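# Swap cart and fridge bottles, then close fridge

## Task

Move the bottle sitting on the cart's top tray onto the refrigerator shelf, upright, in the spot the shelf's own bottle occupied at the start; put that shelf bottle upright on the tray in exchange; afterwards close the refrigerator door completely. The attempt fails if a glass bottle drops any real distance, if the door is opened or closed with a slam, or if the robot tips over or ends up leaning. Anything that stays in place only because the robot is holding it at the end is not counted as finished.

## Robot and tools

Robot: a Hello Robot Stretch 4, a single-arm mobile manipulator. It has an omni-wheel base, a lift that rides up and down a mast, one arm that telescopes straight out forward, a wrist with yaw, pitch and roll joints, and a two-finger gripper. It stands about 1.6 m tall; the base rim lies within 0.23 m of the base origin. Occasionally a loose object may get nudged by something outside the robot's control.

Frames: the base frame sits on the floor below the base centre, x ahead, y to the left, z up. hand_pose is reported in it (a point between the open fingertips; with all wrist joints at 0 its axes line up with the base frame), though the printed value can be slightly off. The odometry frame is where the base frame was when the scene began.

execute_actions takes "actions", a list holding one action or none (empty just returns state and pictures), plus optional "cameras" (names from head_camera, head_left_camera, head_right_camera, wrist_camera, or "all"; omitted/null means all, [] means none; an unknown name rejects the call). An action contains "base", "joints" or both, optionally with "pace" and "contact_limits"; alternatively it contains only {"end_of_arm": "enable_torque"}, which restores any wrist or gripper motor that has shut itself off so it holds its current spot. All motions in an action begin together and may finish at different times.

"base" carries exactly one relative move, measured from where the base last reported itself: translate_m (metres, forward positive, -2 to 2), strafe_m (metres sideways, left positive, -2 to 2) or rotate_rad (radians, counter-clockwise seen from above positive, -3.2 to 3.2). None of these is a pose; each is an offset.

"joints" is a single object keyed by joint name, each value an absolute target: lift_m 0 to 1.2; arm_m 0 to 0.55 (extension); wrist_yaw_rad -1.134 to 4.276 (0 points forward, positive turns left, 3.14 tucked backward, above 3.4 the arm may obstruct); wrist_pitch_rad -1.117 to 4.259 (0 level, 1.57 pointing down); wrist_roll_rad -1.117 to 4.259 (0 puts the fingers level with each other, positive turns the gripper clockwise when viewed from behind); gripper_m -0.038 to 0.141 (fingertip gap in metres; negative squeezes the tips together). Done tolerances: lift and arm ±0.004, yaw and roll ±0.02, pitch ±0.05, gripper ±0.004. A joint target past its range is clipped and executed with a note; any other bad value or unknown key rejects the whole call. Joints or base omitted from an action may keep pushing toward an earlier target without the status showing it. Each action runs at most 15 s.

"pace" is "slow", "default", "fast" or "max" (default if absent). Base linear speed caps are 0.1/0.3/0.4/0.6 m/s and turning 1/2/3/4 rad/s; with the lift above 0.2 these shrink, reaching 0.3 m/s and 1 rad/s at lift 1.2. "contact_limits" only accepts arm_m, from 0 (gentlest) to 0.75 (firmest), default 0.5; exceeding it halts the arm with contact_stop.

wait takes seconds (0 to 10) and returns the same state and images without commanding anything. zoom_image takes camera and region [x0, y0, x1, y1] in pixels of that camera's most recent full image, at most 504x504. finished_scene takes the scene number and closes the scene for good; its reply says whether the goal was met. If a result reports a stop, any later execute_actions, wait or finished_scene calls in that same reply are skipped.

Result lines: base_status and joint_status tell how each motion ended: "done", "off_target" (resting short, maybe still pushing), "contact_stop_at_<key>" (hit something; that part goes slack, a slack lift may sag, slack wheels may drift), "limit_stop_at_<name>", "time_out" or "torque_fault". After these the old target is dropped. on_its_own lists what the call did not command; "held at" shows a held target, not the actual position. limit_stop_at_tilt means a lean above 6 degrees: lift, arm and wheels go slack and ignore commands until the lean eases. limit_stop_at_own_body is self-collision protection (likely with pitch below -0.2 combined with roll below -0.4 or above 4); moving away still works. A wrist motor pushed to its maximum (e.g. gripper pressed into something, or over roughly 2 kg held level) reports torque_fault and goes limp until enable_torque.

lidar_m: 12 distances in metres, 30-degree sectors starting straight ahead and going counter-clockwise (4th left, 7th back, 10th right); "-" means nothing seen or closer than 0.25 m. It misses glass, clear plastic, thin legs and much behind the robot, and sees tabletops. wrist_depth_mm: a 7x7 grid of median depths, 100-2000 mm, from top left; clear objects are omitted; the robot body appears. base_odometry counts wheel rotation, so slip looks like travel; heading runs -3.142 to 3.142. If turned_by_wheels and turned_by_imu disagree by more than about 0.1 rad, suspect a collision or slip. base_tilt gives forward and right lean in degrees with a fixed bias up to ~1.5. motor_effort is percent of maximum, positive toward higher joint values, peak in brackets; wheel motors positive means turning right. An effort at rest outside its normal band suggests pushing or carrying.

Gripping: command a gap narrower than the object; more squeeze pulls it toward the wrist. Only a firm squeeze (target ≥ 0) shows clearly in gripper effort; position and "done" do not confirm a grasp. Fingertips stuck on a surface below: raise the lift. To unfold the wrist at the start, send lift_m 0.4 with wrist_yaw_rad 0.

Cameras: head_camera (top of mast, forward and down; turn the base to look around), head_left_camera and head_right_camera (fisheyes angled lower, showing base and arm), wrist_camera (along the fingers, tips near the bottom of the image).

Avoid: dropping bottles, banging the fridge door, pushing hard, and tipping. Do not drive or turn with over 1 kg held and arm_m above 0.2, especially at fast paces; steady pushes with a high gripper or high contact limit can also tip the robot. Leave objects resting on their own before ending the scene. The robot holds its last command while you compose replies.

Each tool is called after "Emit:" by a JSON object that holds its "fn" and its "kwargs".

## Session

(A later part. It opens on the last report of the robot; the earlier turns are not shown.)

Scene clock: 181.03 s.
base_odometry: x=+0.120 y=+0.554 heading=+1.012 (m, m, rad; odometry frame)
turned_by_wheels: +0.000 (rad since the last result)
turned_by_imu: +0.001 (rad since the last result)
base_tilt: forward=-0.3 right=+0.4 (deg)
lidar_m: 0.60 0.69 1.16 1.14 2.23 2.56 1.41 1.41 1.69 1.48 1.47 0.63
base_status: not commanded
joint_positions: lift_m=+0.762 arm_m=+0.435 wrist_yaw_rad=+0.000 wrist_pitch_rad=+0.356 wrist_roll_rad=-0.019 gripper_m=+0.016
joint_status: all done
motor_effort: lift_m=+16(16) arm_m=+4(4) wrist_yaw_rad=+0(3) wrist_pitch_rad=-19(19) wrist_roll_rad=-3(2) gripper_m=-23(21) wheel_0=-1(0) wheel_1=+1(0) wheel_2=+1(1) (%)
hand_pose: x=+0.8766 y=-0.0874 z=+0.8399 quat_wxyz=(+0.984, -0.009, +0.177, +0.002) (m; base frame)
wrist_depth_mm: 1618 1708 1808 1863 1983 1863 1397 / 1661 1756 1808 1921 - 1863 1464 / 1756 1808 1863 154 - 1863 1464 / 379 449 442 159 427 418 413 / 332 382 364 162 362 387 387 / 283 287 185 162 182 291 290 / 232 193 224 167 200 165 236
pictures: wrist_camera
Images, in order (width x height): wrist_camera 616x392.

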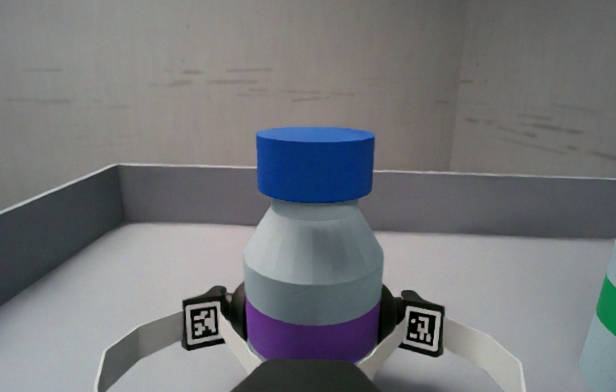

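Emit:
{"fn": "execute_actions", "kwargs": {"actions": [{"joints":{"lift_m":0.88}}], "cameras": []}}

Emit:
{"fn": "execute_actions", "kwargs": {"actions": [{"base":{"rotate_rad":1.628},"joints":{"arm_m":0.12},"pace":"slow"}], "cameras": ["head_camera"]}}

Emit:
{"fn": "execute_actions", "kwargs": {"actions": [{"base":{"translate_m":0.85},"joints":{"lift_m":0.135}}]}}

Scene clock: 185.97 s.
base_odometry: x=+0.120 y=+0.554 heading=+1.012 (m, m, rad; odometry frame)
turned_by_wheels: +0.000 (rad since the last result)
turned_by_imu: +0.001 (rad since the last result)
base_tilt: forward=-0.2 right=+0.3 (deg)
lidar_m: 0.60 0.64 1.17 1.12 2.22 2.55 1.40 1.40 1.69 1.50 1.49 0.65
base_status: not commanded
joint_positions: lift_m=+0.879 arm_m=+0.435 wrist_yaw_rad=+0.000 wrist_pitch_rad=+0.357 wrist_roll_rad=-0.019 gripper_m=+0.016
joint_status: all done
motor_effort: lift_m=+28(29) arm_m=+4(4) wrist_yaw_rad=+0(1) wrist_pitch_rad=-20(20) wrist_roll_rad=-3(3) gripper_m=-25(25) wheel_0=-1(0) wheel_1=+0(0) wheel_2=+1(1) (%)
hand_pose: x=+0.8766 y=-0.0874 z=+0.9569 quat_wxyz=(+0.984, -0.009, +0.177, +0.002) (m; base frame)
wrist_depth_mm: 1618 1708 1756 1863 1921 1863 1430 / 1661 1708 1808 1921 - 1863 1464 / 1756 1863 1863 155 - 1983 1464 / 1808 1921 1921 158 - 1921 1464 / 1863 1921 480 163 - 1863 1464 / 1808 455 185 162 182 455 449 / 345 268 375 167 276 165 397
pictures: none
No camera images: the call's "cameras" was empty. Leave "cameras" out to get every camera's image.

Scene clock: 190.40 s.
base_odometry: x=+0.120 y=+0.554 heading=+2.639 (m, m, rad; odometry frame)
turned_by_wheels: +1.628 (rad since the last result)
turned_by_imu: +1.644 (rad since the last result)
base_tilt: forward=-0.3 right=+0.4 (deg)
lidar_m: 0.51 2.21 2.45 1.42 1.42 1.66 1.48 1.50 0.63 0.60 2.51 1.14
base_status: done
joint_positions: lift_m=+0.879 arm_m=+0.121 wrist_yaw_rad=+0.000 wrist_pitch_rad=+0.357 wrist_roll_rad=-0.019 gripper_m=+0.016
joint_status: all done
motor_effort: lift_m=+28(28) arm_m=-4(4) wrist_yaw_rad=+0(2) wrist_pitch_rad=-20(19) wrist_roll_rad=-2(2) gripper_m=-27(25) wheel_0=+0(2) wheel_1=-2(9) wheel_2=-1(4) (%)
hand_pose: x=+0.5620 y=-0.0874 z=+0.9569 quat_wxyz=(+0.984, -0.009, +0.177, +0.002) (m; base frame)
wrist_depth_mm: 1618 1661 1397 1661 1060 723 1983 / 1708 1808 1756 1756 1060 750 - / 1808 1808 1756 155 976 778 - / 1863 1921 1756 158 991 - - / 1921 1983 1708 162 891 - - / 1863 1863 185 163 182 1808 1863 / 1499 788 1430 167 549 165 1499
pictures: head_camera
Images, in order (width x height): head_camera 420x560.

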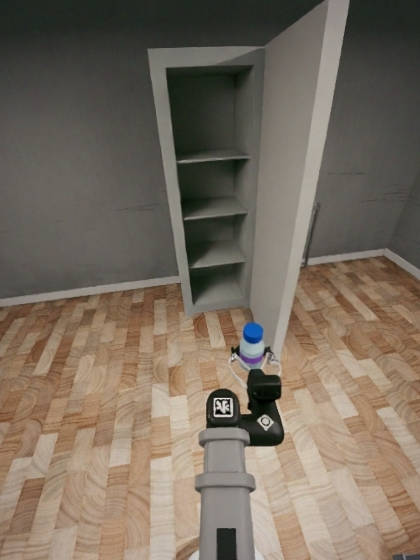

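Scene clock: 194.70 s.
base_odometry: x=-0.625 y=+0.963 heading=+2.640 (m, m, rad; odometry frame)
turned_by_wheels: +0.000 (rad since the last result)
turned_by_imu: +0.002 (rad since the last result)
base_tilt: forward=-0.3 right=+0.3 (deg)
lidar_m: 0.49 0.83 1.68 2.34 1.73 1.92 2.32 0.97 1.01 2.36 0.40 0.47
base_status: done
joint_positions: lift_m=+0.135 arm_m=+0.121 wrist_yaw_rad=+0.000 wrist_pitch_rad=+0.357 wrist_roll_rad=-0.019 gripper_m=+0.016
joint_status: all done
motor_effort: lift_m=+17(26) arm_m=-4(4) wrist_yaw_rad=+0(1) wrist_pitch_rad=-18(20) wrist_roll_rad=-3(3) gripper_m=-23(26) wheel_0=-1(4) wheel_1=+1(3) wheel_2=+2(7) (%)
hand_pose: x=+0.5619 y=-0.0874 z=+0.2128 quat_wxyz=(+0.984, -0.009, +0.177, +0.002) (m; base frame)
wrist_depth_mm: 473 809 842 878 574 424 315 / 459 809 891 904 585 430 319 / 466 798 931 155 544 436 324 / 480 640 699 158 569 439 324 / 500 521 539 162 585 442 327 / 521 544 185 162 182 415 325 / 459 303 445 167 309 165 325
pictures: head_camera, head_left_camera, head_right_camera, wrist_camera
Images, in order (width x height): head_camera 420x560, head_left_camera 420x672, head_right_camera 420x672, wrist_camera 616x392.

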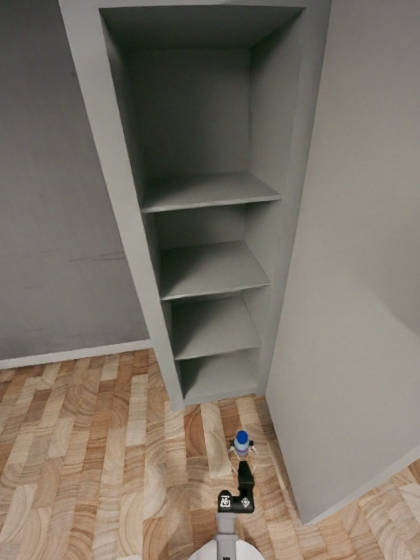

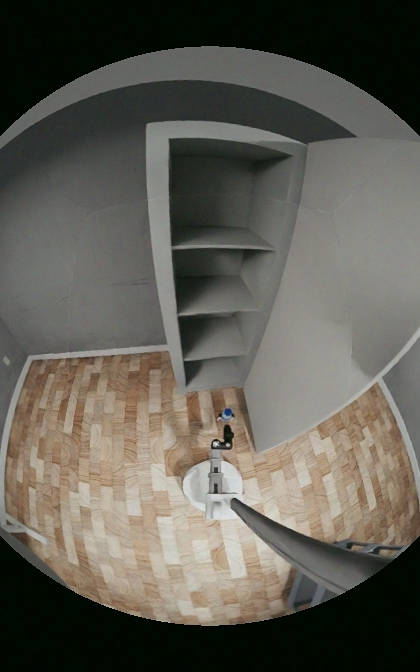

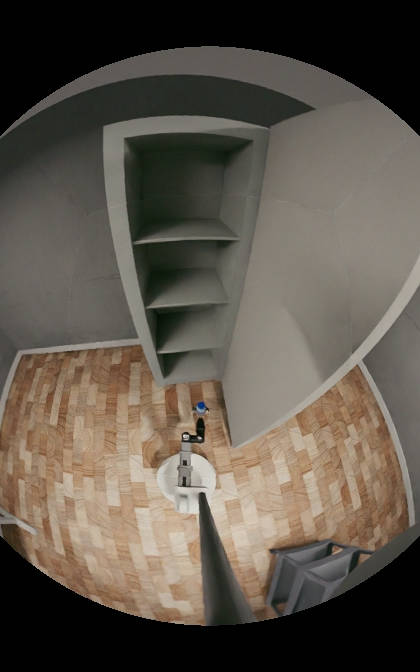

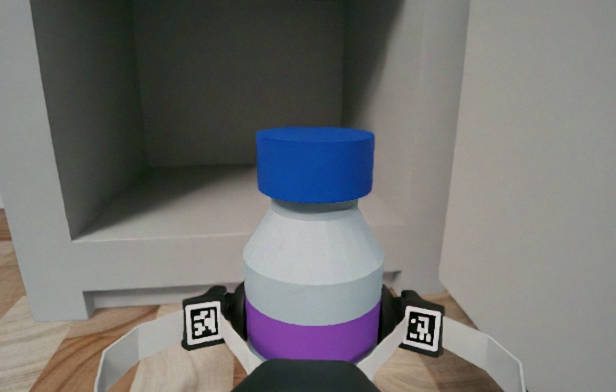

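Emit:
{"fn": "execute_actions", "kwargs": {"actions": [{"joints":{"arm_m":0.515},"contact_limits":{"arm_m":0.2}}], "cameras": []}}

Emit:
{"fn": "execute_actions", "kwargs": {"actions": [{"joints":{"lift_m":0.095},"pace":"slow"}], "cameras": ["wrist_camera"]}}

Emit:
{"fn": "execute_actions", "kwargs": {"actions": [{"joints":{"gripper_m":0.11}}], "cameras": ["wrist_camera"]}}

Emit:
{"fn": "execute_actions", "kwargs": {"actions": [{"joints":{"arm_m":0.2}}], "cameras": ["wrist_camera"]}}

Scene clock: 200.03 s.
base_odometry: x=-0.625 y=+0.963 heading=+2.640 (m, m, rad; odometry frame)
turned_by_wheels: +0.000 (rad since the last result)
turned_by_imu: +0.001 (rad since the last result)
base_tilt: forward=-0.2 right=+0.3 (deg)
lidar_m: 0.81 0.82 1.70 2.34 1.69 1.94 2.33 0.94 1.02 2.36 0.38 0.45
base_status: not commanded
joint_positions: lift_m=+0.135 arm_m=+0.514 wrist_yaw_rad=+0.000 wrist_pitch_rad=+0.357 wrist_roll_rad=-0.019 gripper_m=+0.016
joint_status: all done
motor_effort: lift_m=+17(17) arm_m=+4(3) wrist_yaw_rad=-1(1) wrist_pitch_rad=-20(20) wrist_roll_rad=-1(2) gripper_m=-25(23) wheel_0=-1(1) wheel_1=+1(1) wheel_2=+2(2) (%)
contact_limits: arm_m 0.2
hand_pose: x=+0.9555 y=-0.0874 z=+0.2128 quat_wxyz=(+0.984, -0.009, +0.177, +0.002) (m; base frame)
wrist_depth_mm: 462 480 496 512 402 248 193 / 480 496 517 535 407 252 196 / 500 521 539 155 379 256 199 / 525 539 559 158 387 258 200 / 469 473 445 162 359 260 202 / 351 355 185 162 182 247 202 / 287 220 277 167 226 165 203
pictures: none
No camera images: the call's "cameras" was empty. Leave "cameras" out to get every camera's image.

Scene clock: 201.20 s.
base_odometry: x=-0.625 y=+0.963 heading=+2.640 (m, m, rad; odometry frame)
turned_by_wheels: +0.000 (rad since the last result)
turned_by_imu: +0.000 (rad since the last result)
base_tilt: forward=-0.2 right=+0.3 (deg)
lidar_m: 0.81 0.81 1.66 2.33 1.73 1.91 2.32 0.96 1.01 2.34 0.40 0.46
base_status: not commanded
joint_positions: lift_m=+0.095 arm_m=+0.514 wrist_yaw_rad=+0.000 wrist_pitch_rad=+0.357 wrist_roll_rad=-0.019 gripper_m=+0.016
joint_status: all done
motor_effort: lift_m=+16(15) arm_m=+4(4) wrist_yaw_rad=+1(1) wrist_pitch_rad=-19(19) wrist_roll_rad=-4(2) gripper_m=-26(21) wheel_0=-1(1) wheel_1=+1(1) wheel_2=+2(2) (%)
hand_pose: x=+0.9555 y=-0.0874 z=+0.1728 quat_wxyz=(+0.984, -0.009, +0.177, +0.002) (m; base frame)
wrist_depth_mm: 462 477 492 512 402 249 193 / 480 496 517 530 407 251 196 / 504 521 539 154 382 255 198 / 512 530 554 158 384 258 200 / 377 379 362 163 342 260 201 / 285 287 185 162 182 247 202 / 232 193 224 167 201 166 202
pictures: wrist_camera
Images, in order (width x height): wrist_camera 616x392.

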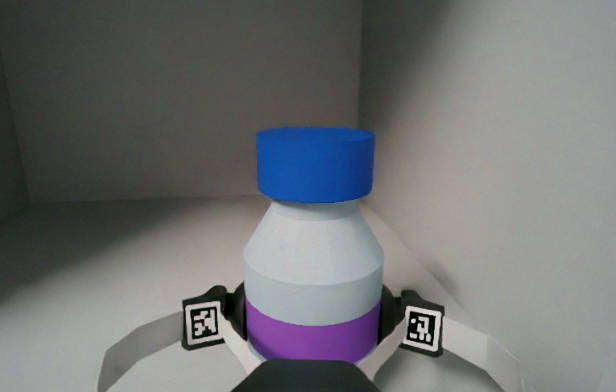

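Scene clock: 202.97 s.
base_odometry: x=-0.625 y=+0.963 heading=+2.640 (m, m, rad; odometry frame)
turned_by_wheels: +0.000 (rad since the last result)
turned_by_imu: +0.001 (rad since the last result)
base_tilt: forward=-0.2 right=+0.3 (deg)
lidar_m: 0.82 0.82 1.71 2.36 1.71 1.93 2.33 0.97 1.03 2.36 0.40 0.46
base_status: not commanded
joint_positions: lift_m=+0.095 arm_m=+0.514 wrist_yaw_rad=+0.000 wrist_pitch_rad=+0.353 wrist_roll_rad=-0.019 gripper_m=+0.110
joint_status: all done
motor_effort: lift_m=+17(16) arm_m=+4(4) wrist_yaw_rad=+0(0) wrist_pitch_rad=-9(20) wrist_roll_rad=-4(2) gripper_m=+1(22) wheel_0=-1(1) wheel_1=+1(1) wheel_2=+2(2) (%)
hand_pose: x=+0.9559 y=-0.0874 z=+0.1739 quat_wxyz=(+0.984, -0.009, +0.176, +0.002) (m; base frame)
wrist_depth_mm: 466 477 496 512 402 248 193 / 480 500 517 530 407 252 196 / 500 521 539 189 384 255 198 / 521 535 549 176 389 257 200 / 384 389 392 179 349 259 202 / 290 291 197 181 198 235 202 / 236 233 236 144 229 227 202
pictures: wrist_camera
Images, in order (width x height): wrist_camera 616x392.

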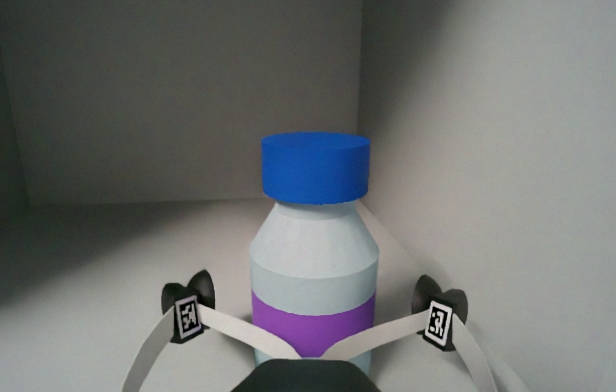

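Scene clock: 205.03 s.
base_odometry: x=-0.625 y=+0.963 heading=+2.640 (m, m, rad; odometry frame)
turned_by_wheels: +0.000 (rad since the last result)
turned_by_imu: +0.001 (rad since the last result)
base_tilt: forward=-0.2 right=+0.3 (deg)
lidar_m: 0.80 0.83 1.71 2.35 1.74 1.93 2.34 0.97 1.00 2.35 0.41 0.45
base_status: not commanded
joint_positions: lift_m=+0.095 arm_m=+0.201 wrist_yaw_rad=+0.000 wrist_pitch_rad=+0.353 wrist_roll_rad=-0.019 gripper_m=+0.110
joint_status: all done
motor_effort: lift_m=+17(17) arm_m=-4(6) wrist_yaw_rad=+0(0) wrist_pitch_rad=-7(8) wrist_roll_rad=-4(4) gripper_m=+0(3) wheel_0=-1(1) wheel_1=+1(1) wheel_2=+2(2) (%)
hand_pose: x=+0.6424 y=-0.0874 z=+0.1740 quat_wxyz=(+0.984, -0.009, +0.175, +0.002) (m; base frame)
wrist_depth_mm: 504 750 768 798 539 413 304 / 484 778 820 842 549 430 307 / 484 809 842 820 564 418 309 / 473 580 585 500 521 421 314 / 424 439 452 469 488 424 312 / 442 462 213 517 496 375 312 / 410 407 413 144 413 394 312
pictures: wrist_camera
Images, in order (width x height): wrist_camera 616x392.

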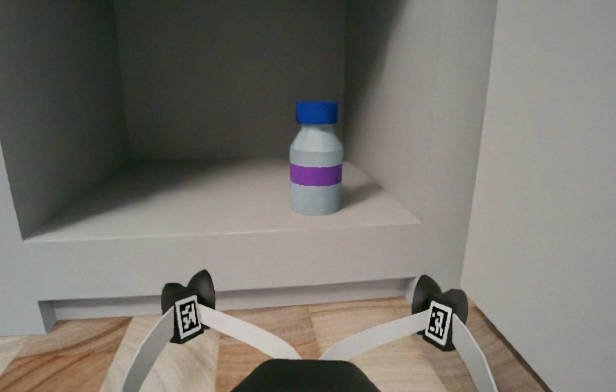

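Emit:
{"fn": "execute_actions", "kwargs": {"actions": [{"base":{"rotate_rad":0.18},"joints":{"lift_m":0.4,"gripper_m":0.0,"wrist_pitch_rad":0}}], "cameras": []}}

Emit:
{"fn": "execute_actions", "kwargs": {"actions": [{"base":{"translate_m":-0.19},"joints":{"arm_m":0.004}}], "cameras": []}}

Emit:
{"fn": "execute_actions", "kwargs": {"actions": [{"joints":{"wrist_yaw_rad":-1.12}}], "cameras": ["head_right_camera"]}}

Scene clock: 213.67 s.
base_odometry: x=-0.625 y=+0.963 heading=+2.820 (m, m, rad; odometry frame)
turned_by_wheels: +0.180 (rad since the last result)
turned_by_imu: +0.183 (rad since the last result)
base_tilt: forward=-0.2 right=+0.3 (deg)
lidar_m: 0.80 1.42 2.00 2.35 1.68 2.24 1.41 0.95 2.47 2.35 0.38 0.55
base_status: done
joint_positions: lift_m=+0.400 arm_m=+0.201 wrist_yaw_rad=+0.000 wrist_pitch_rad=+0.003 wrist_roll_rad=-0.019 gripper_m=+0.000
joint_status: all done
motor_effort: lift_m=+26(28) arm_m=-4(4) wrist_yaw_rad=-1(1) wrist_pitch_rad=-9(14) wrist_roll_rad=-3(2) gripper_m=-6(7) wheel_0=+1(6) wheel_1=+0(4) wheel_2=+1(5) (%)
hand_pose: x=+0.6601 y=-0.0874 z=+0.5769 quat_wxyz=(+1.000, -0.009, +0.001, +0.000) (m; base frame)
wrist_depth_mm: 1025 427 559 591 585 574 455 / 1025 424 699 866 842 668 459 / 1025 421 715 854 866 661 462 / 1008 421 715 866 854 668 459 / 991 418 668 854 842 654 455 / 991 415 477 202 442 508 436 / 976 413 603 167 842 597 445
pictures: none
No camera images: the call's "cameras" was empty. Leave "cameras" out to get every camera's image.

Scene clock: 215.70 s.
base_odometry: x=-0.445 y=+0.903 heading=+2.819 (m, m, rad; odometry frame)
turned_by_wheels: +0.000 (rad since the last result)
turned_by_imu: +0.000 (rad since the last result)
base_tilt: forward=-0.3 right=+0.4 (deg)
lidar_m: 0.98 1.63 2.23 1.98 1.65 2.23 1.29 0.83 0.94 2.36 0.51 0.55
base_status: done
joint_positions: lift_m=+0.400 arm_m=+0.005 wrist_yaw_rad=+0.000 wrist_pitch_rad=+0.003 wrist_roll_rad=-0.019 gripper_m=+0.000
joint_status: all done
motor_effort: lift_m=+26(26) arm_m=-4(4) wrist_yaw_rad=+2(1) wrist_pitch_rad=-8(9) wrist_roll_rad=-4(2) gripper_m=-6(6) wheel_0=-1(4) wheel_1=-1(1) wheel_2=-2(9) (%)
hand_pose: x=+0.4641 y=-0.0875 z=+0.5770 quat_wxyz=(+1.000, -0.009, +0.001, +0.000) (m; base frame)
wrist_depth_mm: 1464 1464 917 1308 1229 759 500 / 1430 1430 931 1042 1008 759 500 / 1430 1430 960 1281 1229 768 484 / 1430 1397 831 1255 1255 750 484 / 1397 1430 854 1229 1138 750 484 / 1397 1397 809 202 1042 750 492 / 1366 1397 788 166 854 668 488
pictures: none
No camera images: the call's "cameras" was empty. Leave "cameras" out to get every camera's image.

Scene clock: 216.90 s.
base_odometry: x=-0.445 y=+0.903 heading=+2.819 (m, m, rad; odometry frame)
turned_by_wheels: +0.000 (rad since the last result)
turned_by_imu: +0.000 (rad since the last result)
base_tilt: forward=-0.3 right=+0.3 (deg)
lidar_m: 0.99 1.64 2.27 1.96 1.64 2.22 1.32 0.79 0.96 2.35 0.52 0.55
base_status: not commanded
joint_positions: lift_m=+0.400 arm_m=+0.005 wrist_yaw_rad=-1.120 wrist_pitch_rad=+0.003 wrist_roll_rad=-0.019 gripper_m=+0.000
joint_status: all done
motor_effort: lift_m=+26(26) arm_m=-4(4) wrist_yaw_rad=-1(4) wrist_pitch_rad=-8(8) wrist_roll_rad=-3(4) gripper_m=-4(5) wheel_0=-1(0) wheel_1=-1(1) wheel_2=-2(2) (%)
hand_pose: x=+0.2227 y=-0.2977 z=+0.5770 quat_wxyz=(+0.847, -0.007, +0.006, -0.531) (m; base frame)
wrist_depth_mm: 585 477 410 - - - - / 585 469 407 - - - - / 569 459 402 - - - - / 564 449 402 - - - 1983 / 554 445 399 - - - 1983 / 544 442 387 202 - - 1921 / 530 439 375 167 1430 1576 1661
pictures: head_right_camera
Images, in order (width x height): head_right_camera 420x672.

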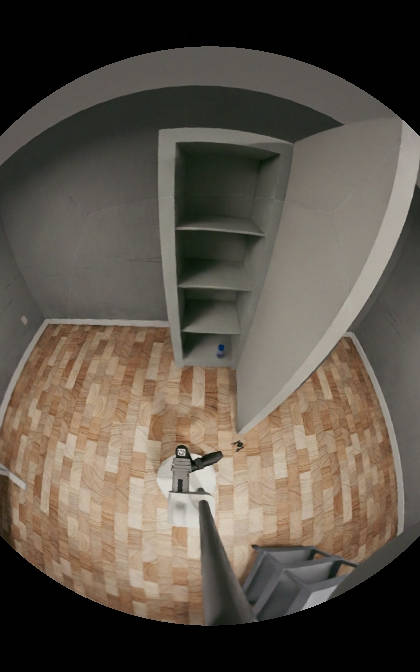

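Emit:
{"fn": "execute_actions", "kwargs": {"actions": [{"base":{"strafe_m":-0.56}}], "cameras": ["head_camera"]}}

Emit:
{"fn": "execute_actions", "kwargs": {"actions": [{"joints":{"arm_m":0.29},"contact_limits":{"arm_m":0.15}}], "cameras": ["head_camera","head_right_camera"]}}

Scene clock: 222.63 s.
base_odometry: x=-0.267 y=+1.434 heading=+2.820 (m, m, rad; odometry frame)
turned_by_wheels: +0.000 (rad since the last result)
turned_by_imu: +0.003 (rad since the last result)
base_tilt: forward=-0.3 right=+0.4 (deg)
lidar_m: 0.38 0.35 2.24 2.22 2.20 2.24 0.63 0.73 1.88 1.81 1.87 1.63
base_status: done
joint_positions: lift_m=+0.400 arm_m=+0.005 wrist_yaw_rad=-1.120 wrist_pitch_rad=+0.003 wrist_roll_rad=-0.019 gripper_m=+0.000
joint_status: not commanded
motor_effort: lift_m=+26(26) arm_m=-4(4) wrist_yaw_rad=-1(1) wrist_pitch_rad=-6(9) wrist_roll_rad=-2(3) gripper_m=-4(6) wheel_0=-1(7) wheel_1=+2(10) wheel_2=+0(3) (%)
hand_pose: x=+0.2226 y=-0.2978 z=+0.5771 quat_wxyz=(+0.847, -0.007, +0.006, -0.531) (m; base frame)
wrist_depth_mm: 1397 1708 - - 1808 1661 1499 / 1366 1708 - - 1863 1618 1464 / 1397 1708 - 1983 1863 1618 1499 / 1366 1708 - 1983 1756 1576 1464 / 1397 1756 - - 1808 1618 1464 / 1366 1708 - 202 1708 1618 1464 / 1397 1537 1397 166 1397 1537 1430
pictures: head_camera
Images, in order (width x height): head_camera 420x560.

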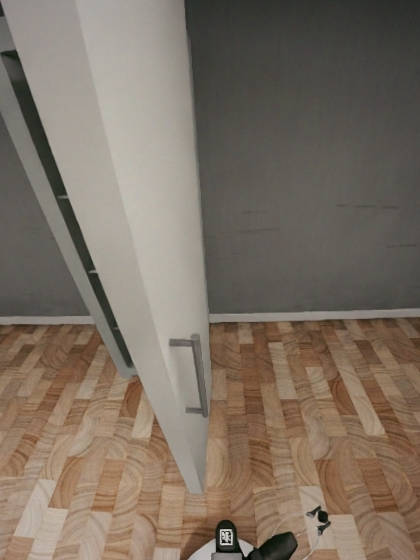

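Scene clock: 224.60 s.
base_odometry: x=-0.267 y=+1.434 heading=+2.820 (m, m, rad; odometry frame)
turned_by_wheels: +0.000 (rad since the last result)
turned_by_imu: +0.001 (rad since the last result)
base_tilt: forward=-0.2 right=+0.3 (deg)
lidar_m: 0.38 0.34 2.24 2.23 2.20 2.23 0.62 0.70 1.87 1.79 1.88 1.63
base_status: not commanded
joint_positions: lift_m=+0.400 arm_m=+0.289 wrist_yaw_rad=-1.120 wrist_pitch_rad=+0.003 wrist_roll_rad=-0.019 gripper_m=+0.000
joint_status: all done
motor_effort: lift_m=+26(26) arm_m=+4(6) wrist_yaw_rad=+0(0) wrist_pitch_rad=-8(9) wrist_roll_rad=-2(0) gripper_m=-5(8) wheel_0=+0(0) wheel_1=+2(2) wheel_2=+0(0) (%)
contact_limits: arm_m 0.15
hand_pose: x=+0.5072 y=-0.2977 z=+0.5771 quat_wxyz=(+0.847, -0.007, +0.006, -0.531) (m; base frame)
wrist_depth_mm: 1118 1366 1808 - 1863 1708 1464 / 1118 1366 1863 - 1863 1576 1499 / 1118 1366 1863 - 1808 1661 1499 / 1118 1397 1921 - 1808 1618 1499 / 1098 1397 1808 - 1756 1618 1464 / 1098 1366 1661 202 1708 1576 1464 / 1118 1255 1366 167 1397 1537 1464
pictures: head_camera, head_right_camera
Images, in order (width x height): head_camera 420x560, head_right_camera 420x672.

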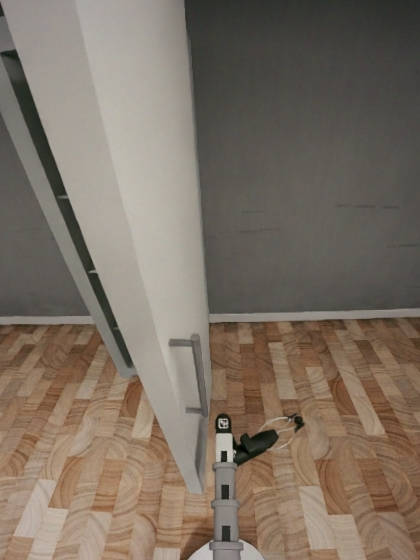

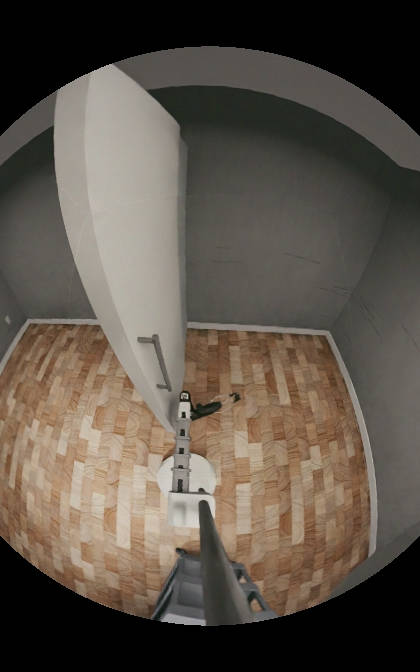

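Emit:
{"fn": "execute_actions", "kwargs": {"actions": [{"base":{"strafe_m":0.42},"pace":"slow"}], "cameras": ["head_camera","head_right_camera"]}}

Scene clock: 235.23 s.
base_odometry: x=-0.400 y=+1.036 heading=+2.820 (m, m, rad; odometry frame)
turned_by_wheels: +0.000 (rad since the last result)
turned_by_imu: +0.002 (rad since the last result)
base_tilt: forward=-0.2 right=+0.4 (deg)
lidar_m: 0.58 0.63 2.26 1.97 1.78 2.23 1.02 0.73 1.04 2.20 2.25 0.91
base_status: done
joint_positions: lift_m=+0.400 arm_m=+0.289 wrist_yaw_rad=-1.120 wrist_pitch_rad=+0.003 wrist_roll_rad=-0.019 gripper_m=+0.000
joint_status: not commanded
motor_effort: lift_m=+26(26) arm_m=+4(4) wrist_yaw_rad=+0(1) wrist_pitch_rad=-8(7) wrist_roll_rad=-2(1) gripper_m=-3(4) wheel_0=+0(8) wheel_1=+1(5) wheel_2=-1(3) (%)
hand_pose: x=+0.5072 y=-0.2978 z=+0.5771 quat_wxyz=(+0.847, -0.007, +0.006, -0.531) (m; base frame)
wrist_depth_mm: 1118 1366 1863 - - 1983 1863 / 1098 1397 1863 - - - 1921 / 1138 1397 1808 - - 1983 1808 / 1118 1430 1808 - - 1983 1808 / 1118 1397 1808 - - 1983 1808 / 1118 1336 1661 203 - 1983 1808 / 1118 1308 1336 167 1397 1661 1708
pictures: head_camera, head_right_camera
Images, in order (width x height): head_camera 420x560, head_right_camera 420x672.

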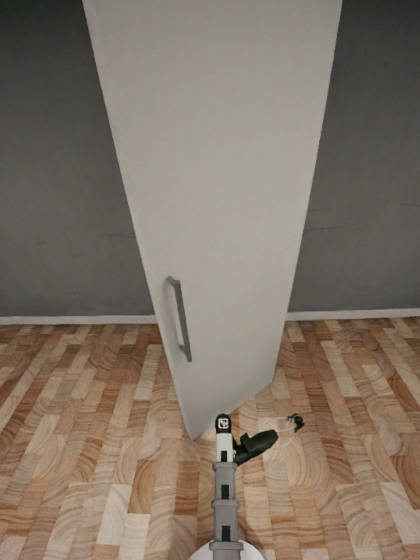

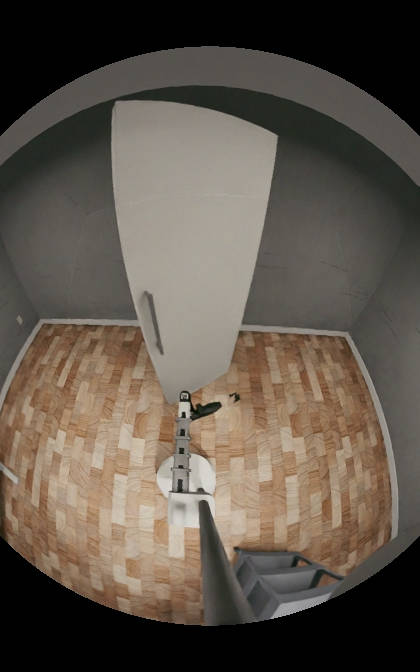

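Emit:
{"fn": "execute_actions", "kwargs": {"actions": [], "cameras": ["head_camera"]}}

Scene clock: 237.33 s.
base_odometry: x=-0.400 y=+1.036 heading=+2.820 (m, m, rad; odometry frame)
turned_by_wheels: +0.000 (rad since the last result)
turned_by_imu: +0.001 (rad since the last result)
base_tilt: forward=-0.3 right=+0.3 (deg)
lidar_m: 0.84 0.80 2.29 1.95 1.79 2.20 1.05 0.71 1.05 2.18 2.26 0.97
base_status: done
joint_positions: lift_m=+0.400 arm_m=+0.289 wrist_yaw_rad=-1.120 wrist_pitch_rad=+0.003 wrist_roll_rad=-0.019 gripper_m=+0.000
joint_status: not commanded
motor_effort: lift_m=+26(26) arm_m=+4(4) wrist_yaw_rad=+0(1) wrist_pitch_rad=-7(7) wrist_roll_rad=-1(1) gripper_m=-4(4) wheel_0=+0(8) wheel_1=+2(5) wheel_2=-1(3) (%)
hand_pose: x=+0.5072 y=-0.2978 z=+0.5771 quat_wxyz=(+0.847, -0.007, +0.006, -0.531) (m; base frame)
wrist_depth_mm: 1118 1397 1808 - - - 1863 / 1118 1366 1863 - - - 1863 / 1138 1366 1863 - - - 1863 / 1138 1397 1808 - - - 1863 / 1098 1397 1863 - - 1983 1808 / 1118 1397 1708 202 - 1983 1808 / 1118 1308 1397 167 1430 1661 1661
pictures: head_camera
Images, in order (width x height): head_camera 420x560.

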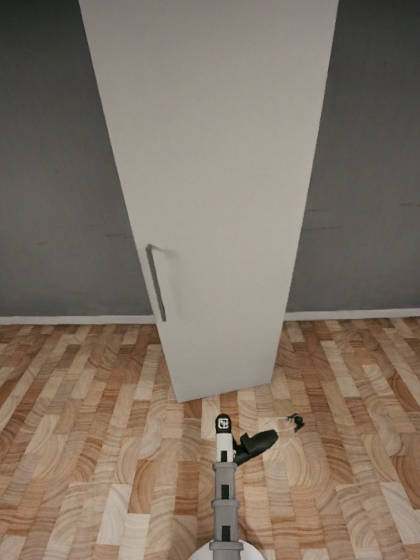

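Emit:
{"fn": "execute_actions", "kwargs": {"actions": [{"joints":{"wrist_yaw_rad":0.0}}]}}

Scene clock: 240.80 s.
base_odometry: x=-0.400 y=+1.036 heading=+2.820 (m, m, rad; odometry frame)
turned_by_wheels: +0.000 (rad since the last result)
turned_by_imu: +0.001 (rad since the last result)
base_tilt: forward=-0.1 right=+0.3 (deg)
lidar_m: 0.93 0.91 2.26 1.93 1.77 2.20 1.03 0.73 1.05 2.22 2.23 0.98
base_status: not commanded
joint_positions: lift_m=+0.400 arm_m=+0.289 wrist_yaw_rad=+0.000 wrist_pitch_rad=+0.003 wrist_roll_rad=-0.019 gripper_m=+0.000
joint_status: all done
motor_effort: lift_m=+26(26) arm_m=+4(4) wrist_yaw_rad=+0(6) wrist_pitch_rad=-9(7) wrist_roll_rad=-2(3) gripper_m=-5(7) wheel_0=+0(1) wheel_1=+2(1) wheel_2=-1(1) (%)
hand_pose: x=+0.7487 y=-0.0875 z=+0.5771 quat_wxyz=(+1.000, -0.009, +0.001, +0.000) (m; base frame)
wrist_depth_mm: 466 462 462 459 455 452 1078 / 462 462 459 452 449 449 1098 / 459 459 455 452 449 449 1098 / 455 452 449 449 445 445 1078 / 452 452 449 445 442 442 1060 / 449 449 445 202 442 439 1060 / 445 442 442 167 436 436 1060
pictures: head_camera, head_left_camera, head_right_camera, wrist_camera
Images, in order (width x height): head_camera 420x560, head_left_camera 420x672, head_right_camera 420x672, wrist_camera 616x392.

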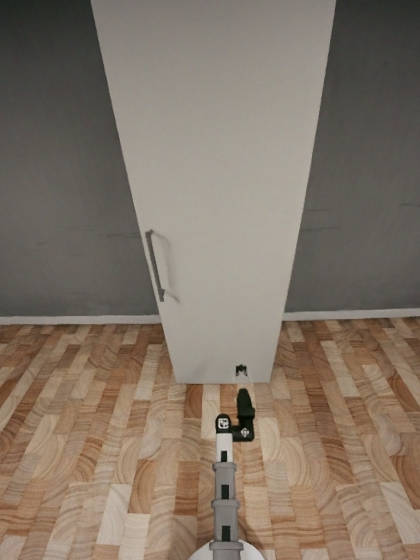

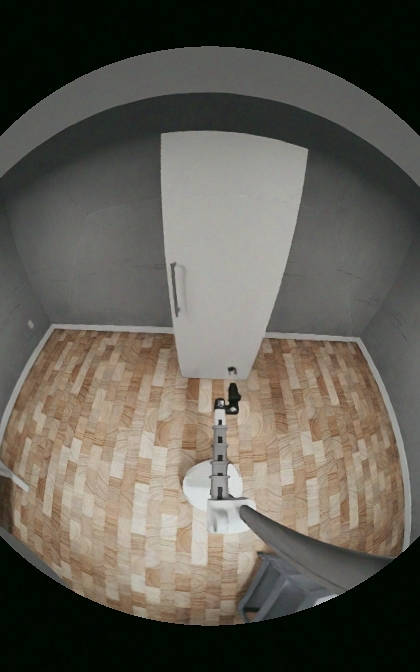

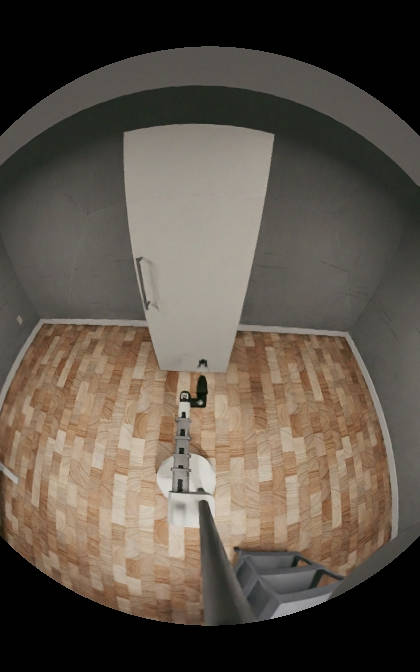

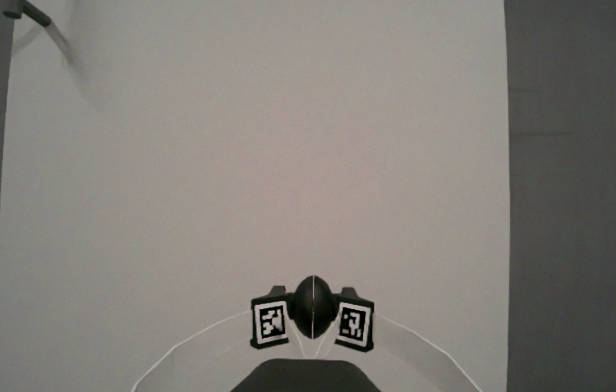

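Emit:
{"fn": "execute_actions", "kwargs": {"actions": [{"joints":{"wrist_yaw_rad":0.29,"arm_m":0.47}}], "cameras": []}}

Emit:
{"fn": "execute_actions", "kwargs": {"actions": [{"joints":{"arm_m":0.52},"pace":"slow","contact_limits":{"arm_m":0.25}}], "cameras": []}}

Scene clock: 247.07 s.
base_odometry: x=-0.400 y=+1.036 heading=+2.820 (m, m, rad; odometry frame)
turned_by_wheels: +0.000 (rad since the last result)
turned_by_imu: +0.001 (rad since the last result)
base_tilt: forward=-0.2 right=+0.3 (deg)
lidar_m: 0.92 0.93 2.24 1.93 1.81 2.22 1.05 0.74 1.05 2.21 2.23 0.99
base_status: not commanded
joint_positions: lift_m=+0.400 arm_m=+0.469 wrist_yaw_rad=+0.290 wrist_pitch_rad=+0.002 wrist_roll_rad=-0.019 gripper_m=+0.000
joint_status: all done
motor_effort: lift_m=+26(26) arm_m=+4(5) wrist_yaw_rad=+1(9) wrist_pitch_rad=-7(8) wrist_roll_rad=-3(1) gripper_m=-3(5) wheel_0=+0(0) wheel_1=+2(1) wheel_2=-1(1) (%)
hand_pose: x=+0.9416 y=-0.0013 z=+0.5771 quat_wxyz=(+0.989, -0.009, +0.000, +0.145) (m; base frame)
wrist_depth_mm: 342 310 283 262 243 225 214 / 340 307 282 259 240 224 213 / 334 304 278 257 238 223 212 / 332 303 277 256 238 221 211 / 330 300 273 255 236 220 209 / 327 297 272 202 229 218 208 / 322 296 263 166 228 215 207
pictures: none
No camera images: the call's "cameras" was empty. Leave "cameras" out to get every camera's image.

Scene clock: 248.20 s.
base_odometry: x=-0.400 y=+1.036 heading=+2.820 (m, m, rad; odometry frame)
turned_by_wheels: +0.000 (rad since the last result)
turned_by_imu: +0.000 (rad since the last result)
base_tilt: forward=-0.2 right=+0.3 (deg)
lidar_m: 0.93 0.92 2.24 1.94 1.79 2.22 1.02 0.72 1.04 2.23 2.24 0.98
base_status: not commanded
joint_positions: lift_m=+0.400 arm_m=+0.485 wrist_yaw_rad=+0.289 wrist_pitch_rad=+0.002 wrist_roll_rad=-0.019 gripper_m=+0.000
joint_status: arm_m contact_stop (moved +0.016 of +0.051)
on_its_own: arm_m is slack since a contact_stop (your +0.520 is given up)
motor_effort: lift_m=+26(26) arm_m=+0(15) wrist_yaw_rad=+3(26) wrist_pitch_rad=-6(8) wrist_roll_rad=-3(4) gripper_m=-5(2) wheel_0=+1(1) wheel_1=+2(4) wheel_2=-2(14) (%)
contact_limits: arm_m 0.25
hand_pose: x=+0.9572 y=-0.0017 z=+0.5772 quat_wxyz=(+0.990, -0.009, +0.000, +0.144) (m; base frame)
wrist_depth_mm: 319 291 266 245 228 211 201 / 319 287 264 243 225 210 200 / 314 285 260 240 224 209 198 / 310 282 258 239 224 208 198 / 307 279 256 236 222 206 196 / 303 278 254 202 215 205 195 / 300 276 245 151 195 202 193
pictures: none
No camera images: the call's "cameras" was empty. Leave "cameras" out to get every camera's image.

Emit:
{"fn": "execute_actions", "kwargs": {"actions": [{"joints":{"arm_m":0.45}}], "cameras": []}}

Emit:
{"fn": "finished_scene", "kwargs": {"scene": 2}}

Scene clock: 251.57 s.
base_odometry: x=-0.400 y=+1.036 heading=+2.820 (m, m, rad; odometry frame)
turned_by_wheels: +0.000 (rad since the last result)
turned_by_imu: +0.001 (rad since the last result)
base_tilt: forward=-0.3 right=+0.4 (deg)
lidar_m: 0.93 0.91 2.26 1.94 1.79 2.22 1.05 0.73 1.02 2.21 2.23 0.97
base_status: not commanded
joint_positions: lift_m=+0.400 arm_m=+0.451 wrist_yaw_rad=+0.290 wrist_pitch_rad=+0.002 wrist_roll_rad=-0.019 gripper_m=+0.000
joint_status: all done
motor_effort: lift_m=+26(26) arm_m=-4(4) wrist_yaw_rad=-1(4) wrist_pitch_rad=-6(7) wrist_roll_rad=-3(3) gripper_m=-8(5) wheel_0=+1(1) wheel_1=+2(2) wheel_2=-2(2) (%)
hand_pose: x=+0.9231 y=-0.0013 z=+0.5772 quat_wxyz=(+0.989, -0.009, +0.000, +0.144) (m; base frame)
wrist_depth_mm: 368 336 306 282 262 243 231 / 364 332 303 278 259 242 229 / 362 329 301 278 258 240 229 / 357 327 298 276 256 238 226 / 355 322 296 273 254 236 226 / 349 320 293 203 247 235 224 / 345 319 283 167 246 231 222
pictures: none
No camera images: the call's "cameras" was empty. Leave "cameras" out to get every camera's image.

The scene is finished: the task was done.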